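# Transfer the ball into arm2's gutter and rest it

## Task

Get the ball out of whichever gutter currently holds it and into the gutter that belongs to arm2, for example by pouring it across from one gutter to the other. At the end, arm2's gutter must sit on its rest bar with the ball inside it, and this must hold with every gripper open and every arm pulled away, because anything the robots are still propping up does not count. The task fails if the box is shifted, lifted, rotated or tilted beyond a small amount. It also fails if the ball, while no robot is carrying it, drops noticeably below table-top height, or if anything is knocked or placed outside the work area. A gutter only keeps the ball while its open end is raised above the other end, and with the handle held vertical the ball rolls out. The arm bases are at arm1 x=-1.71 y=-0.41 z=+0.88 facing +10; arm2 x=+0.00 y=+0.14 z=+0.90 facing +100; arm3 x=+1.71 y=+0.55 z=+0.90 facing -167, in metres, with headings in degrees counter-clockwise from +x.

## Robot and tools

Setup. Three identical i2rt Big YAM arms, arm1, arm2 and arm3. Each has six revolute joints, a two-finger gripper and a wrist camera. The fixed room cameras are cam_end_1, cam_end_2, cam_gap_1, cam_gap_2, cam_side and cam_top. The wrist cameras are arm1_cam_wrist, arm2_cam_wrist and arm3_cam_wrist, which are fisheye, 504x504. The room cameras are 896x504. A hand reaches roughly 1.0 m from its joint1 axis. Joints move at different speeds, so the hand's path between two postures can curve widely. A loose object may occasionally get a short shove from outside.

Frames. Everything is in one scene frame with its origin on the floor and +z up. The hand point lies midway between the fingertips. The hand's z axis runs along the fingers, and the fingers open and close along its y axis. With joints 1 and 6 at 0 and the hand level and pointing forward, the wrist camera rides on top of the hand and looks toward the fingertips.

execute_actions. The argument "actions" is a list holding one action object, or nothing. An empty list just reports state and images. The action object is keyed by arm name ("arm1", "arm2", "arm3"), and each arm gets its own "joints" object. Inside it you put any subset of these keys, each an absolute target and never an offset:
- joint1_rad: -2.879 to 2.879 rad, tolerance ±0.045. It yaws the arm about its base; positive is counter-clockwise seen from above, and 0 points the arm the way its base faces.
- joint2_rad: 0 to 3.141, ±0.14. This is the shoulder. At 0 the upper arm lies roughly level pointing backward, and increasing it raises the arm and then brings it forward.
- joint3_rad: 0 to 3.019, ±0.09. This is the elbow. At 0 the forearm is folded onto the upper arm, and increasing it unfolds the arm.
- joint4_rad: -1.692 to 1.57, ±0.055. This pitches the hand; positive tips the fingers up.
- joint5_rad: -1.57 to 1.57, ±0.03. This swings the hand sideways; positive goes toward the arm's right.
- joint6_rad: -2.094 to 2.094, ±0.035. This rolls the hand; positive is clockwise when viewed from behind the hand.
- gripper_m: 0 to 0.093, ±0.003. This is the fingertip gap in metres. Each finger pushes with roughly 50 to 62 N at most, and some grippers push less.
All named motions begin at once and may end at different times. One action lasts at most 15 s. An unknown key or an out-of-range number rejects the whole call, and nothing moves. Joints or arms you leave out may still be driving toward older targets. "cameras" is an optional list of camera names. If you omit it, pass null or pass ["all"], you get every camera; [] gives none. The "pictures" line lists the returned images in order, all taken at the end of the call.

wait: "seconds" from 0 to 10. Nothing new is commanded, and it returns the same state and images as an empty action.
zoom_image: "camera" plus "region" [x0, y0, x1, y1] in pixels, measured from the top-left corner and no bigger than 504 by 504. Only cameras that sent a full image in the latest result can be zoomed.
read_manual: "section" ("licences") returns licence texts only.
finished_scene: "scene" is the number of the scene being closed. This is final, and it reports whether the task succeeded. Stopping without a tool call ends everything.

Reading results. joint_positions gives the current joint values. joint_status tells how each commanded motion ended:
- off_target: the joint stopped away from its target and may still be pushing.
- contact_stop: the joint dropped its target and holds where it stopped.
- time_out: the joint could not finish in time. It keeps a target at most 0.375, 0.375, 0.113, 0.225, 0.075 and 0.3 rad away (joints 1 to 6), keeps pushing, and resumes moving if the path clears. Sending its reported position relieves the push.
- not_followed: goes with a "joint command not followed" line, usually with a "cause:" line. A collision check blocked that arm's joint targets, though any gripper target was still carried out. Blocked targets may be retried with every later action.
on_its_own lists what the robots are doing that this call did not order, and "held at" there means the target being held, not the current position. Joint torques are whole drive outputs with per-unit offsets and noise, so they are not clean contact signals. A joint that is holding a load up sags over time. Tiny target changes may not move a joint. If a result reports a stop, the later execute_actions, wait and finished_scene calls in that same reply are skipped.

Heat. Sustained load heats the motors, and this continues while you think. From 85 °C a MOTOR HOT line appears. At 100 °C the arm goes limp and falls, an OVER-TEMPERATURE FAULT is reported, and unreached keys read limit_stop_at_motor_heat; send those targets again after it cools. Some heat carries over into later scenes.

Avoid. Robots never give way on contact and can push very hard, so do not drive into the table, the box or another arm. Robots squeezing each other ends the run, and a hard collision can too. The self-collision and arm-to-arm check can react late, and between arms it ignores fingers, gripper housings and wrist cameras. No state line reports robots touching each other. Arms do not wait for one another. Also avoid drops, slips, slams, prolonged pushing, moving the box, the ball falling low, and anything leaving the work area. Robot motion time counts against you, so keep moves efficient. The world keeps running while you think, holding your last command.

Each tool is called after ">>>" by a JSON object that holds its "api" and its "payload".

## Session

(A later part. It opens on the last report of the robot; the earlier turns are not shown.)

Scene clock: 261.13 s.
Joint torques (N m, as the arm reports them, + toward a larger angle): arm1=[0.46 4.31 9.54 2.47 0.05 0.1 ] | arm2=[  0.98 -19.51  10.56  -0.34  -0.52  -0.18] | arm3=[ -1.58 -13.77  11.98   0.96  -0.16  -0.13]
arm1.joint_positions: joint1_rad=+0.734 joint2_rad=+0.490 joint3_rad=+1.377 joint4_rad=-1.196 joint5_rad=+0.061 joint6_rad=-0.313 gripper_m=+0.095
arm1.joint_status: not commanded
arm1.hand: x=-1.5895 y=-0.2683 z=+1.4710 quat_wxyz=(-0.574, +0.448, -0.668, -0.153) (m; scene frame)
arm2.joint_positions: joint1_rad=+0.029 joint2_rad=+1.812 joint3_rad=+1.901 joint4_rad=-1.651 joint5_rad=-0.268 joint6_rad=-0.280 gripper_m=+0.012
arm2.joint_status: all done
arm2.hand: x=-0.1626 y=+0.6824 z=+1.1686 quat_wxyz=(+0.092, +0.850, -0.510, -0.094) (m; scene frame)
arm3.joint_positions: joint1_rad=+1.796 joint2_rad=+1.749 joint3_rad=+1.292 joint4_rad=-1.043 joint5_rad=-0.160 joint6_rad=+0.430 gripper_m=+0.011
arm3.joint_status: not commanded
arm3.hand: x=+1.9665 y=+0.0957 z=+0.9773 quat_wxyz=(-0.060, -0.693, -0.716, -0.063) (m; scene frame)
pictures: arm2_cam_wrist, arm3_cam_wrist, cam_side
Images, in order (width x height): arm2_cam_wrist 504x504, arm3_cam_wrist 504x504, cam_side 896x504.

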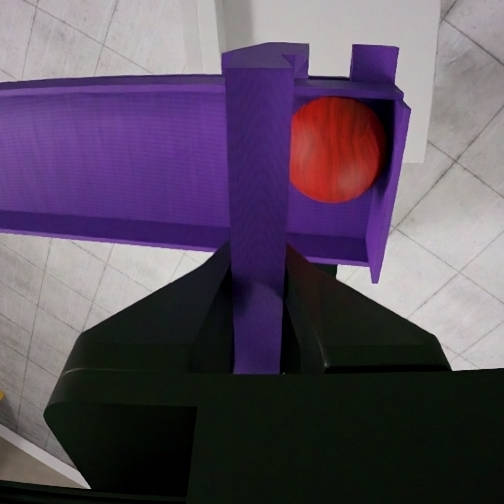

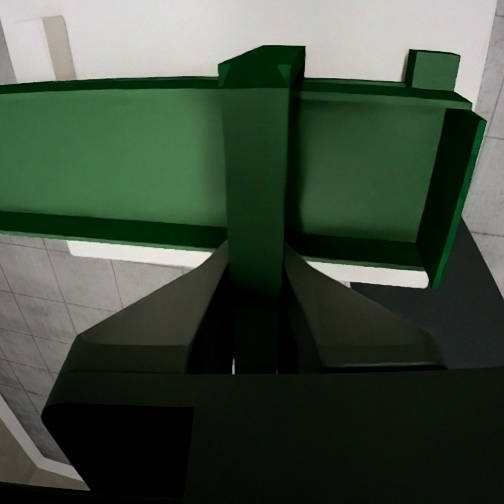

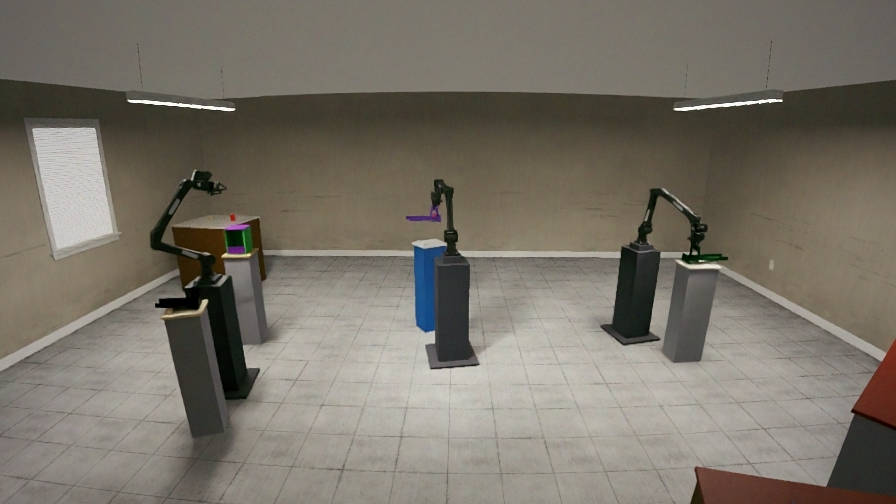

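>>> {"api": "execute_actions", "payload": {"actions": [{"arm2":{"joints":{"joint1_rad":0.045,"joint2_rad":1.97,"joint3_rad":1.82,"joint4_rad":-1.40,"joint5_rad":-0.23}},"arm3":{"joints":{"joint2_rad":1.75,"joint3_rad":1.27,"joint4_rad":-0.975}}}], "cameras": ["arm2_cam_wrist","cam_side"]}}

>>> {"api": "zoom_image", "payload": {"camera": "cam_side", "region": [390, 190, 490, 270]}}

>>> {"api": "zoom_image", "payload": {"camera": "cam_side", "region": [650, 200, 750, 280]}}

Scene clock: 268.73 s.
Joint torques (N m, as the arm reports them, + toward a larger angle): arm1=[0.47 4.36 9.53 2.48 0.04 0.1 ] | arm2=[  1.43 -25.29  10.14   0.31  -0.49  -0.11] | arm3=[ -1.49 -12.63  10.6    1.02  -0.16  -0.11]
arm1.joint_positions: joint1_rad=+0.734 joint2_rad=+0.490 joint3_rad=+1.377 joint4_rad=-1.196 joint5_rad=+0.061 joint6_rad=-0.313 gripper_m=+0.095
arm1.joint_status: not commanded
arm1.hand: x=-1.5895 y=-0.2683 z=+1.4710 quat_wxyz=(-0.574, +0.448, -0.668, -0.153) (m; scene frame)
arm2.joint_positions: joint1_rad=+0.036 joint2_rad=+2.011 joint3_rad=+1.801 joint4_rad=-1.408 joint5_rad=-0.227 joint6_rad=-0.283 gripper_m=+0.012
arm2.joint_status: all done
arm2.hand: x=-0.1684 y=+0.7257 z=+1.0150 quat_wxyz=(+0.099, +0.852, -0.510, -0.060) (m; scene frame)
arm3.joint_positions: joint1_rad=+1.795 joint2_rad=+1.749 joint3_rad=+1.264 joint4_rad=-0.990 joint5_rad=-0.160 joint6_rad=+0.428 gripper_m=+0.011
arm3.joint_status: all done
arm3.hand: x=+1.9667 y=+0.0939 z=+0.9685 quat_wxyz=(-0.072, -0.691, -0.716, -0.059) (m; scene frame)
pictures: arm2_cam_wrist, cam_side
Images, in order (width x height): arm2_cam_wrist 504x504, cam_side 896x504.

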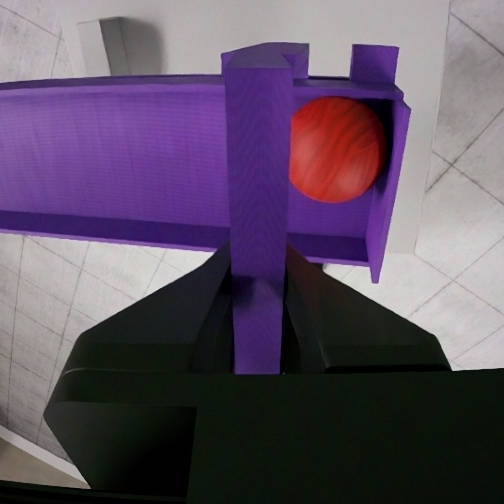

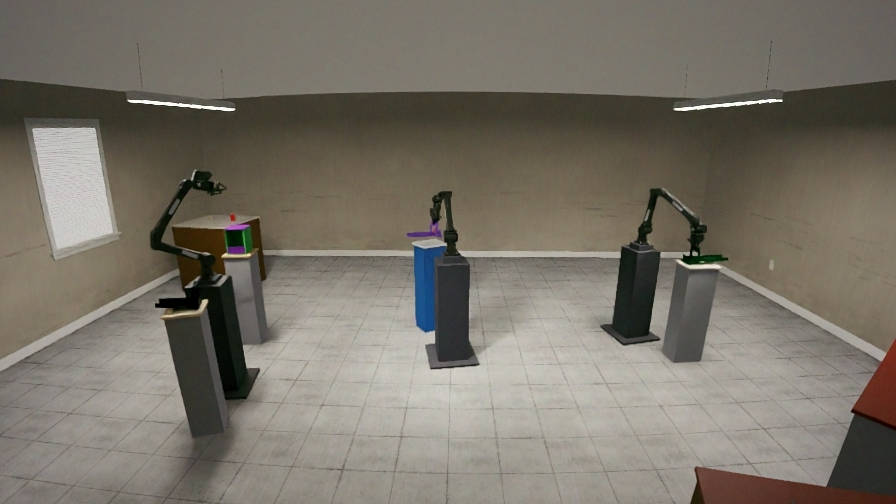

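Region (390, 190, 490, 270) of cam_side's 896x504 image, scaled by 5.040, with more detail than that image has; it fills the top 403 rows of this view, and the rest is white.

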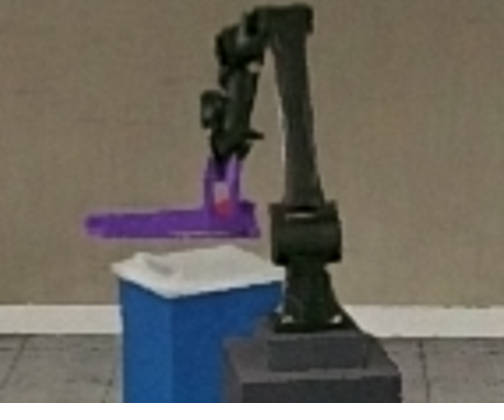

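Region (650, 200, 750, 280) of cam_side's 896x504 image, scaled by 5.040, with more detail than that image has; it fills the top 403 rows of this view, and the rest is white.

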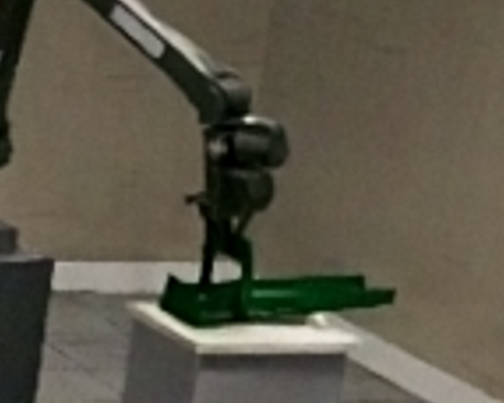

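>>> {"api": "execute_actions", "payload": {"actions": [{"arm2":{"joints":{"joint2_rad":1.98,"joint3_rad":1.695,"joint4_rad":-1.215,"joint5_rad":-0.20}},"arm3":{"joints":{"gripper_m":0.09}}}], "cameras": ["arm2_cam_wrist","cam_side"]}}

>>> {"api": "zoom_image", "payload": {"camera": "cam_side", "region": [390, 190, 490, 270]}}

Scene clock: 274.83 s.
Joint torques (N m, as the arm reports them, + toward a larger angle): arm1=[0.44 4.3  9.54 2.48 0.05 0.1 ] | arm2=[  1.33 -23.26   9.14   0.59  -0.43  -0.11] | arm3=[ -1.48 -12.64  10.61   0.97  -0.15  -0.11]
arm1.joint_positions: joint1_rad=+0.734 joint2_rad=+0.490 joint3_rad=+1.377 joint4_rad=-1.196 joint5_rad=+0.061 joint6_rad=-0.313 gripper_m=+0.095
arm1.joint_status: not commanded
arm1.hand: x=-1.5895 y=-0.2683 z=+1.4710 quat_wxyz=(-0.574, +0.448, -0.668, -0.153) (m; scene frame)
arm2.joint_positions: joint1_rad=+0.036 joint2_rad=+2.008 joint3_rad=+1.687 joint4_rad=-1.227 joint5_rad=-0.198 joint6_rad=-0.283 gripper_m=+0.012
arm2.joint_status: all done
arm2.hand: x=-0.1649 y=+0.7307 z=+0.9735 quat_wxyz=(+0.064, +0.856, -0.507, -0.073) (m; scene frame)
arm3.joint_positions: joint1_rad=+1.795 joint2_rad=+1.749 joint3_rad=+1.264 joint4_rad=-0.988 joint5_rad=-0.160 joint6_rad=+0.428 gripper_m=+0.090
arm3.joint_status: all done
arm3.hand: x=+1.9670 y=+0.0935 z=+0.9685 quat_wxyz=(-0.073, -0.691, -0.717, -0.058) (m; scene frame)
pictures: arm2_cam_wrist, cam_side
Images, in order (width x height): arm2_cam_wrist 504x504, cam_side 896x504.

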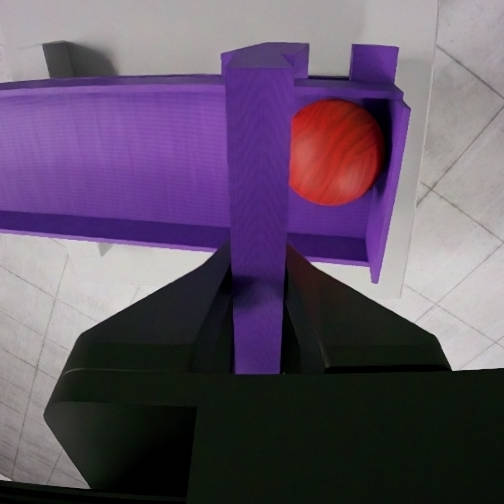

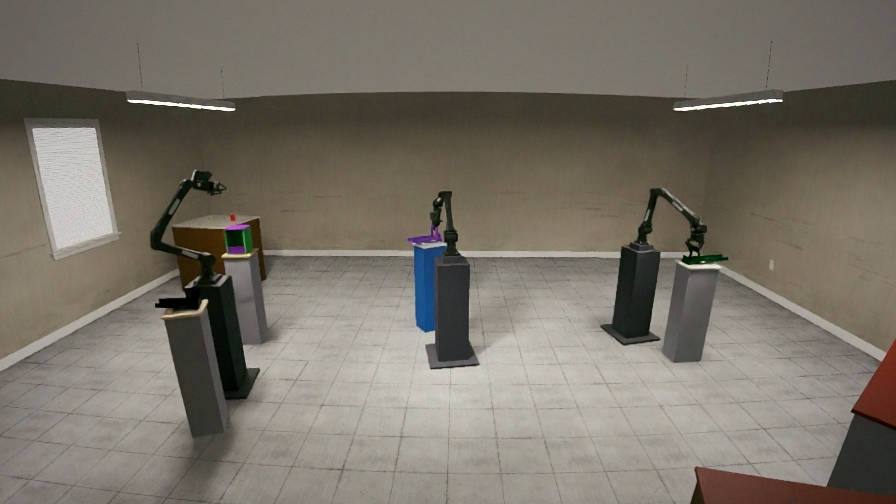

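Region (390, 190, 490, 270) of cam_side's 896x504 image, scaled by 5.040, with more detail than that image has; it fills the top 403 rows of this view, and the rest is white.

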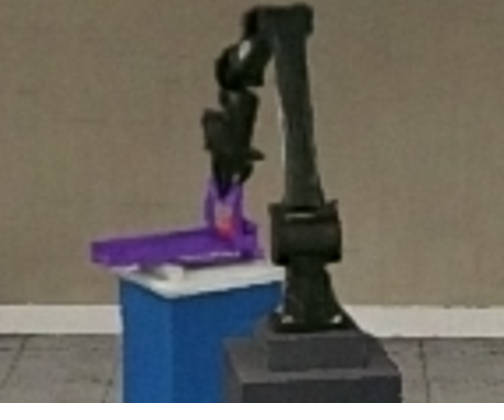

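Within ~4 mm of the pickup pose; release and lift.

>>> {"api": "execute_actions", "payload": {"actions": [{"arm2":{"joints":{"gripper_m":0.09}},"arm3":{"joints":{"joint2_rad":1.6,"joint3_rad":1.6,"joint4_rad":-1.40}}}], "cameras": ["arm2_cam_wrist"]}}

>>> {"api": "execute_actions", "payload": {"actions": [{"arm2":{"joints":{"joint2_rad":1.90,"joint3_rad":2.05,"joint4_rad":-1.62}}}], "cameras": ["arm2_cam_wrist","cam_side","cam_end_1"]}}

>>> {"api": "zoom_image", "payload": {"camera": "cam_side", "region": [390, 190, 490, 270]}}

Scene clock: 280.60 s.
Joint torques (N m, as the arm reports them, + toward a larger angle): arm1=[0.45 4.34 9.54 2.48 0.05 0.1 ] | arm2=[  1.35 -23.57   9.34   0.66  -0.42  -0.14] | arm3=[ -1.45 -10.49  13.59   0.22  -0.16  -0.11]
arm1.joint_positions: joint1_rad=+0.734 joint2_rad=+0.490 joint3_rad=+1.377 joint4_rad=-1.196 joint5_rad=+0.061 joint6_rad=-0.313 gripper_m=+0.095
arm1.joint_status: not commanded
arm1.hand: x=-1.5895 y=-0.2683 z=+1.4710 quat_wxyz=(-0.574, +0.448, -0.668, -0.153) (m; scene frame)
arm2.joint_positions: joint1_rad=+0.036 joint2_rad=+2.008 joint3_rad=+1.687 joint4_rad=-1.227 joint5_rad=-0.198 joint6_rad=-0.283 gripper_m=+0.090
arm2.joint_status: all done
arm2.hand: x=-0.1648 y=+0.7309 z=+0.9735 quat_wxyz=(+0.064, +0.856, -0.507, -0.073) (m; scene frame)
arm3.joint_positions: joint1_rad=+1.795 joint2_rad=+1.585 joint3_rad=+1.578 joint4_rad=-1.390 joint5_rad=-0.160 joint6_rad=+0.428 gripper_m=+0.090
arm3.joint_status: all done
arm3.hand: x=+1.9676 y=+0.0923 z=+1.1628 quat_wxyz=(-0.108, -0.687, -0.717, -0.046) (m; scene frame)
pictures: arm2_cam_wrist
Images, in order (width x height): arm2_cam_wrist 504x504.

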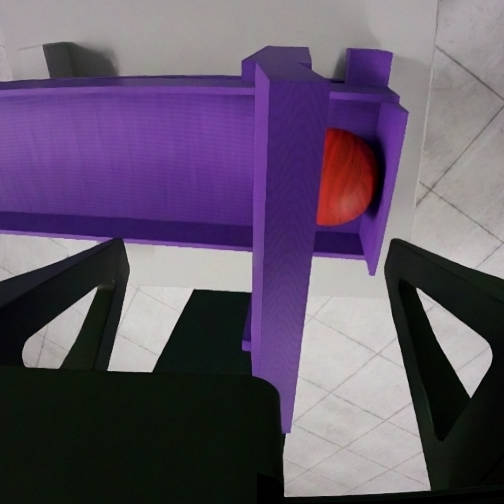

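Scene clock: 281.80 s.
Joint torques (N m, as the arm reports them, + toward a larger angle): arm1=[0.49 4.34 9.54 2.47 0.05 0.1 ] | arm2=[  1.36 -19.09  12.6   -0.21  -0.44  -0.12] | arm3=[ -1.52 -10.69  13.59   0.25  -0.16  -0.11]
arm1.joint_positions: joint1_rad=+0.734 joint2_rad=+0.490 joint3_rad=+1.377 joint4_rad=-1.196 joint5_rad=+0.061 joint6_rad=-0.313 gripper_m=+0.095
arm1.joint_status: not commanded
arm1.hand: x=-1.5895 y=-0.2683 z=+1.4710 quat_wxyz=(-0.574, +0.448, -0.668, -0.153) (m; scene frame)
arm2.joint_positions: joint1_rad=+0.036 joint2_rad=+1.893 joint3_rad=+2.008 joint4_rad=-1.610 joint5_rad=-0.198 joint6_rad=-0.283 gripper_m=+0.090
arm2.joint_status: all done
arm2.hand: x=-0.1644 y=+0.7260 z=+1.1618 quat_wxyz=(+0.045, +0.857, -0.505, -0.091) (m; scene frame)
arm3.joint_positions: joint1_rad=+1.795 joint2_rad=+1.585 joint3_rad=+1.578 joint4_rad=-1.390 joint5_rad=-0.160 joint6_rad=+0.428 gripper_m=+0.090
arm3.joint_status: not commanded
arm3.hand: x=+1.9676 y=+0.0923 z=+1.1628 quat_wxyz=(-0.108, -0.687, -0.717, -0.046) (m; scene frame)
pictures: arm2_cam_wrist, cam_end_1, cam_side
Images, in order (width x height): arm2_cam_wrist 504x504, cam_end_1 896x504, cam_side 896x504.

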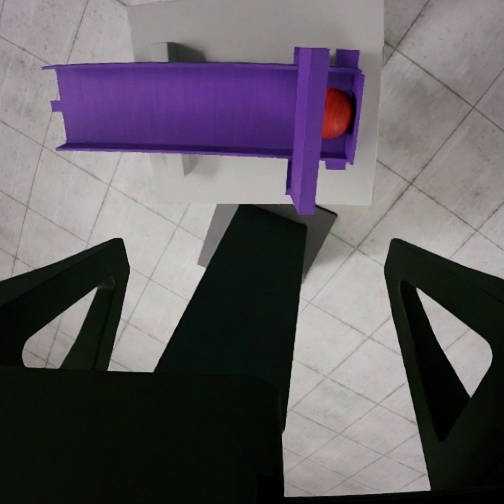

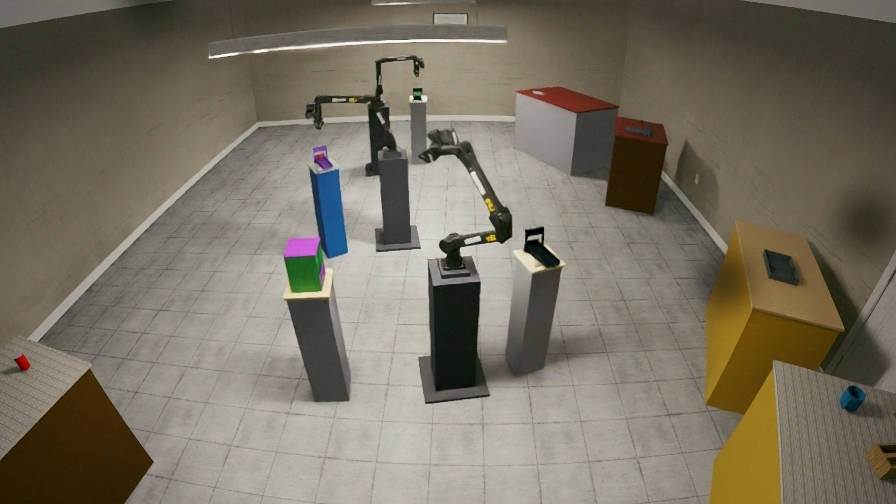

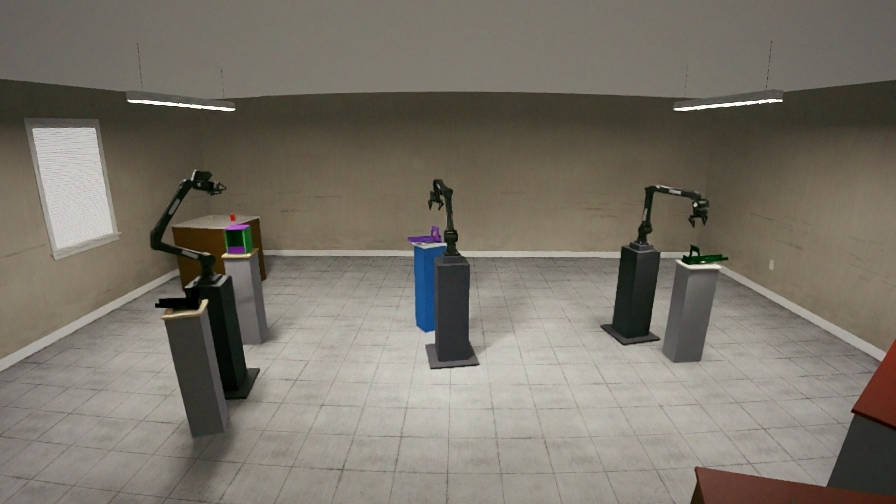

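Region (390, 190, 490, 270) of cam_side's 896x504 image, scaled by 5.040, with more detail than that image has; it fills the top 403 rows of this view, and the rest is white.

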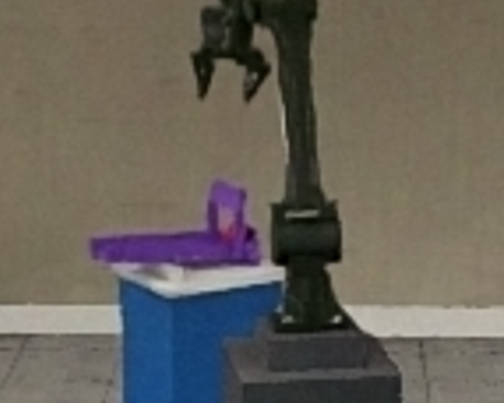

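>>> {"api": "finished_scene", "payload": {"scene": 1}}

The scene is finished: the task was done.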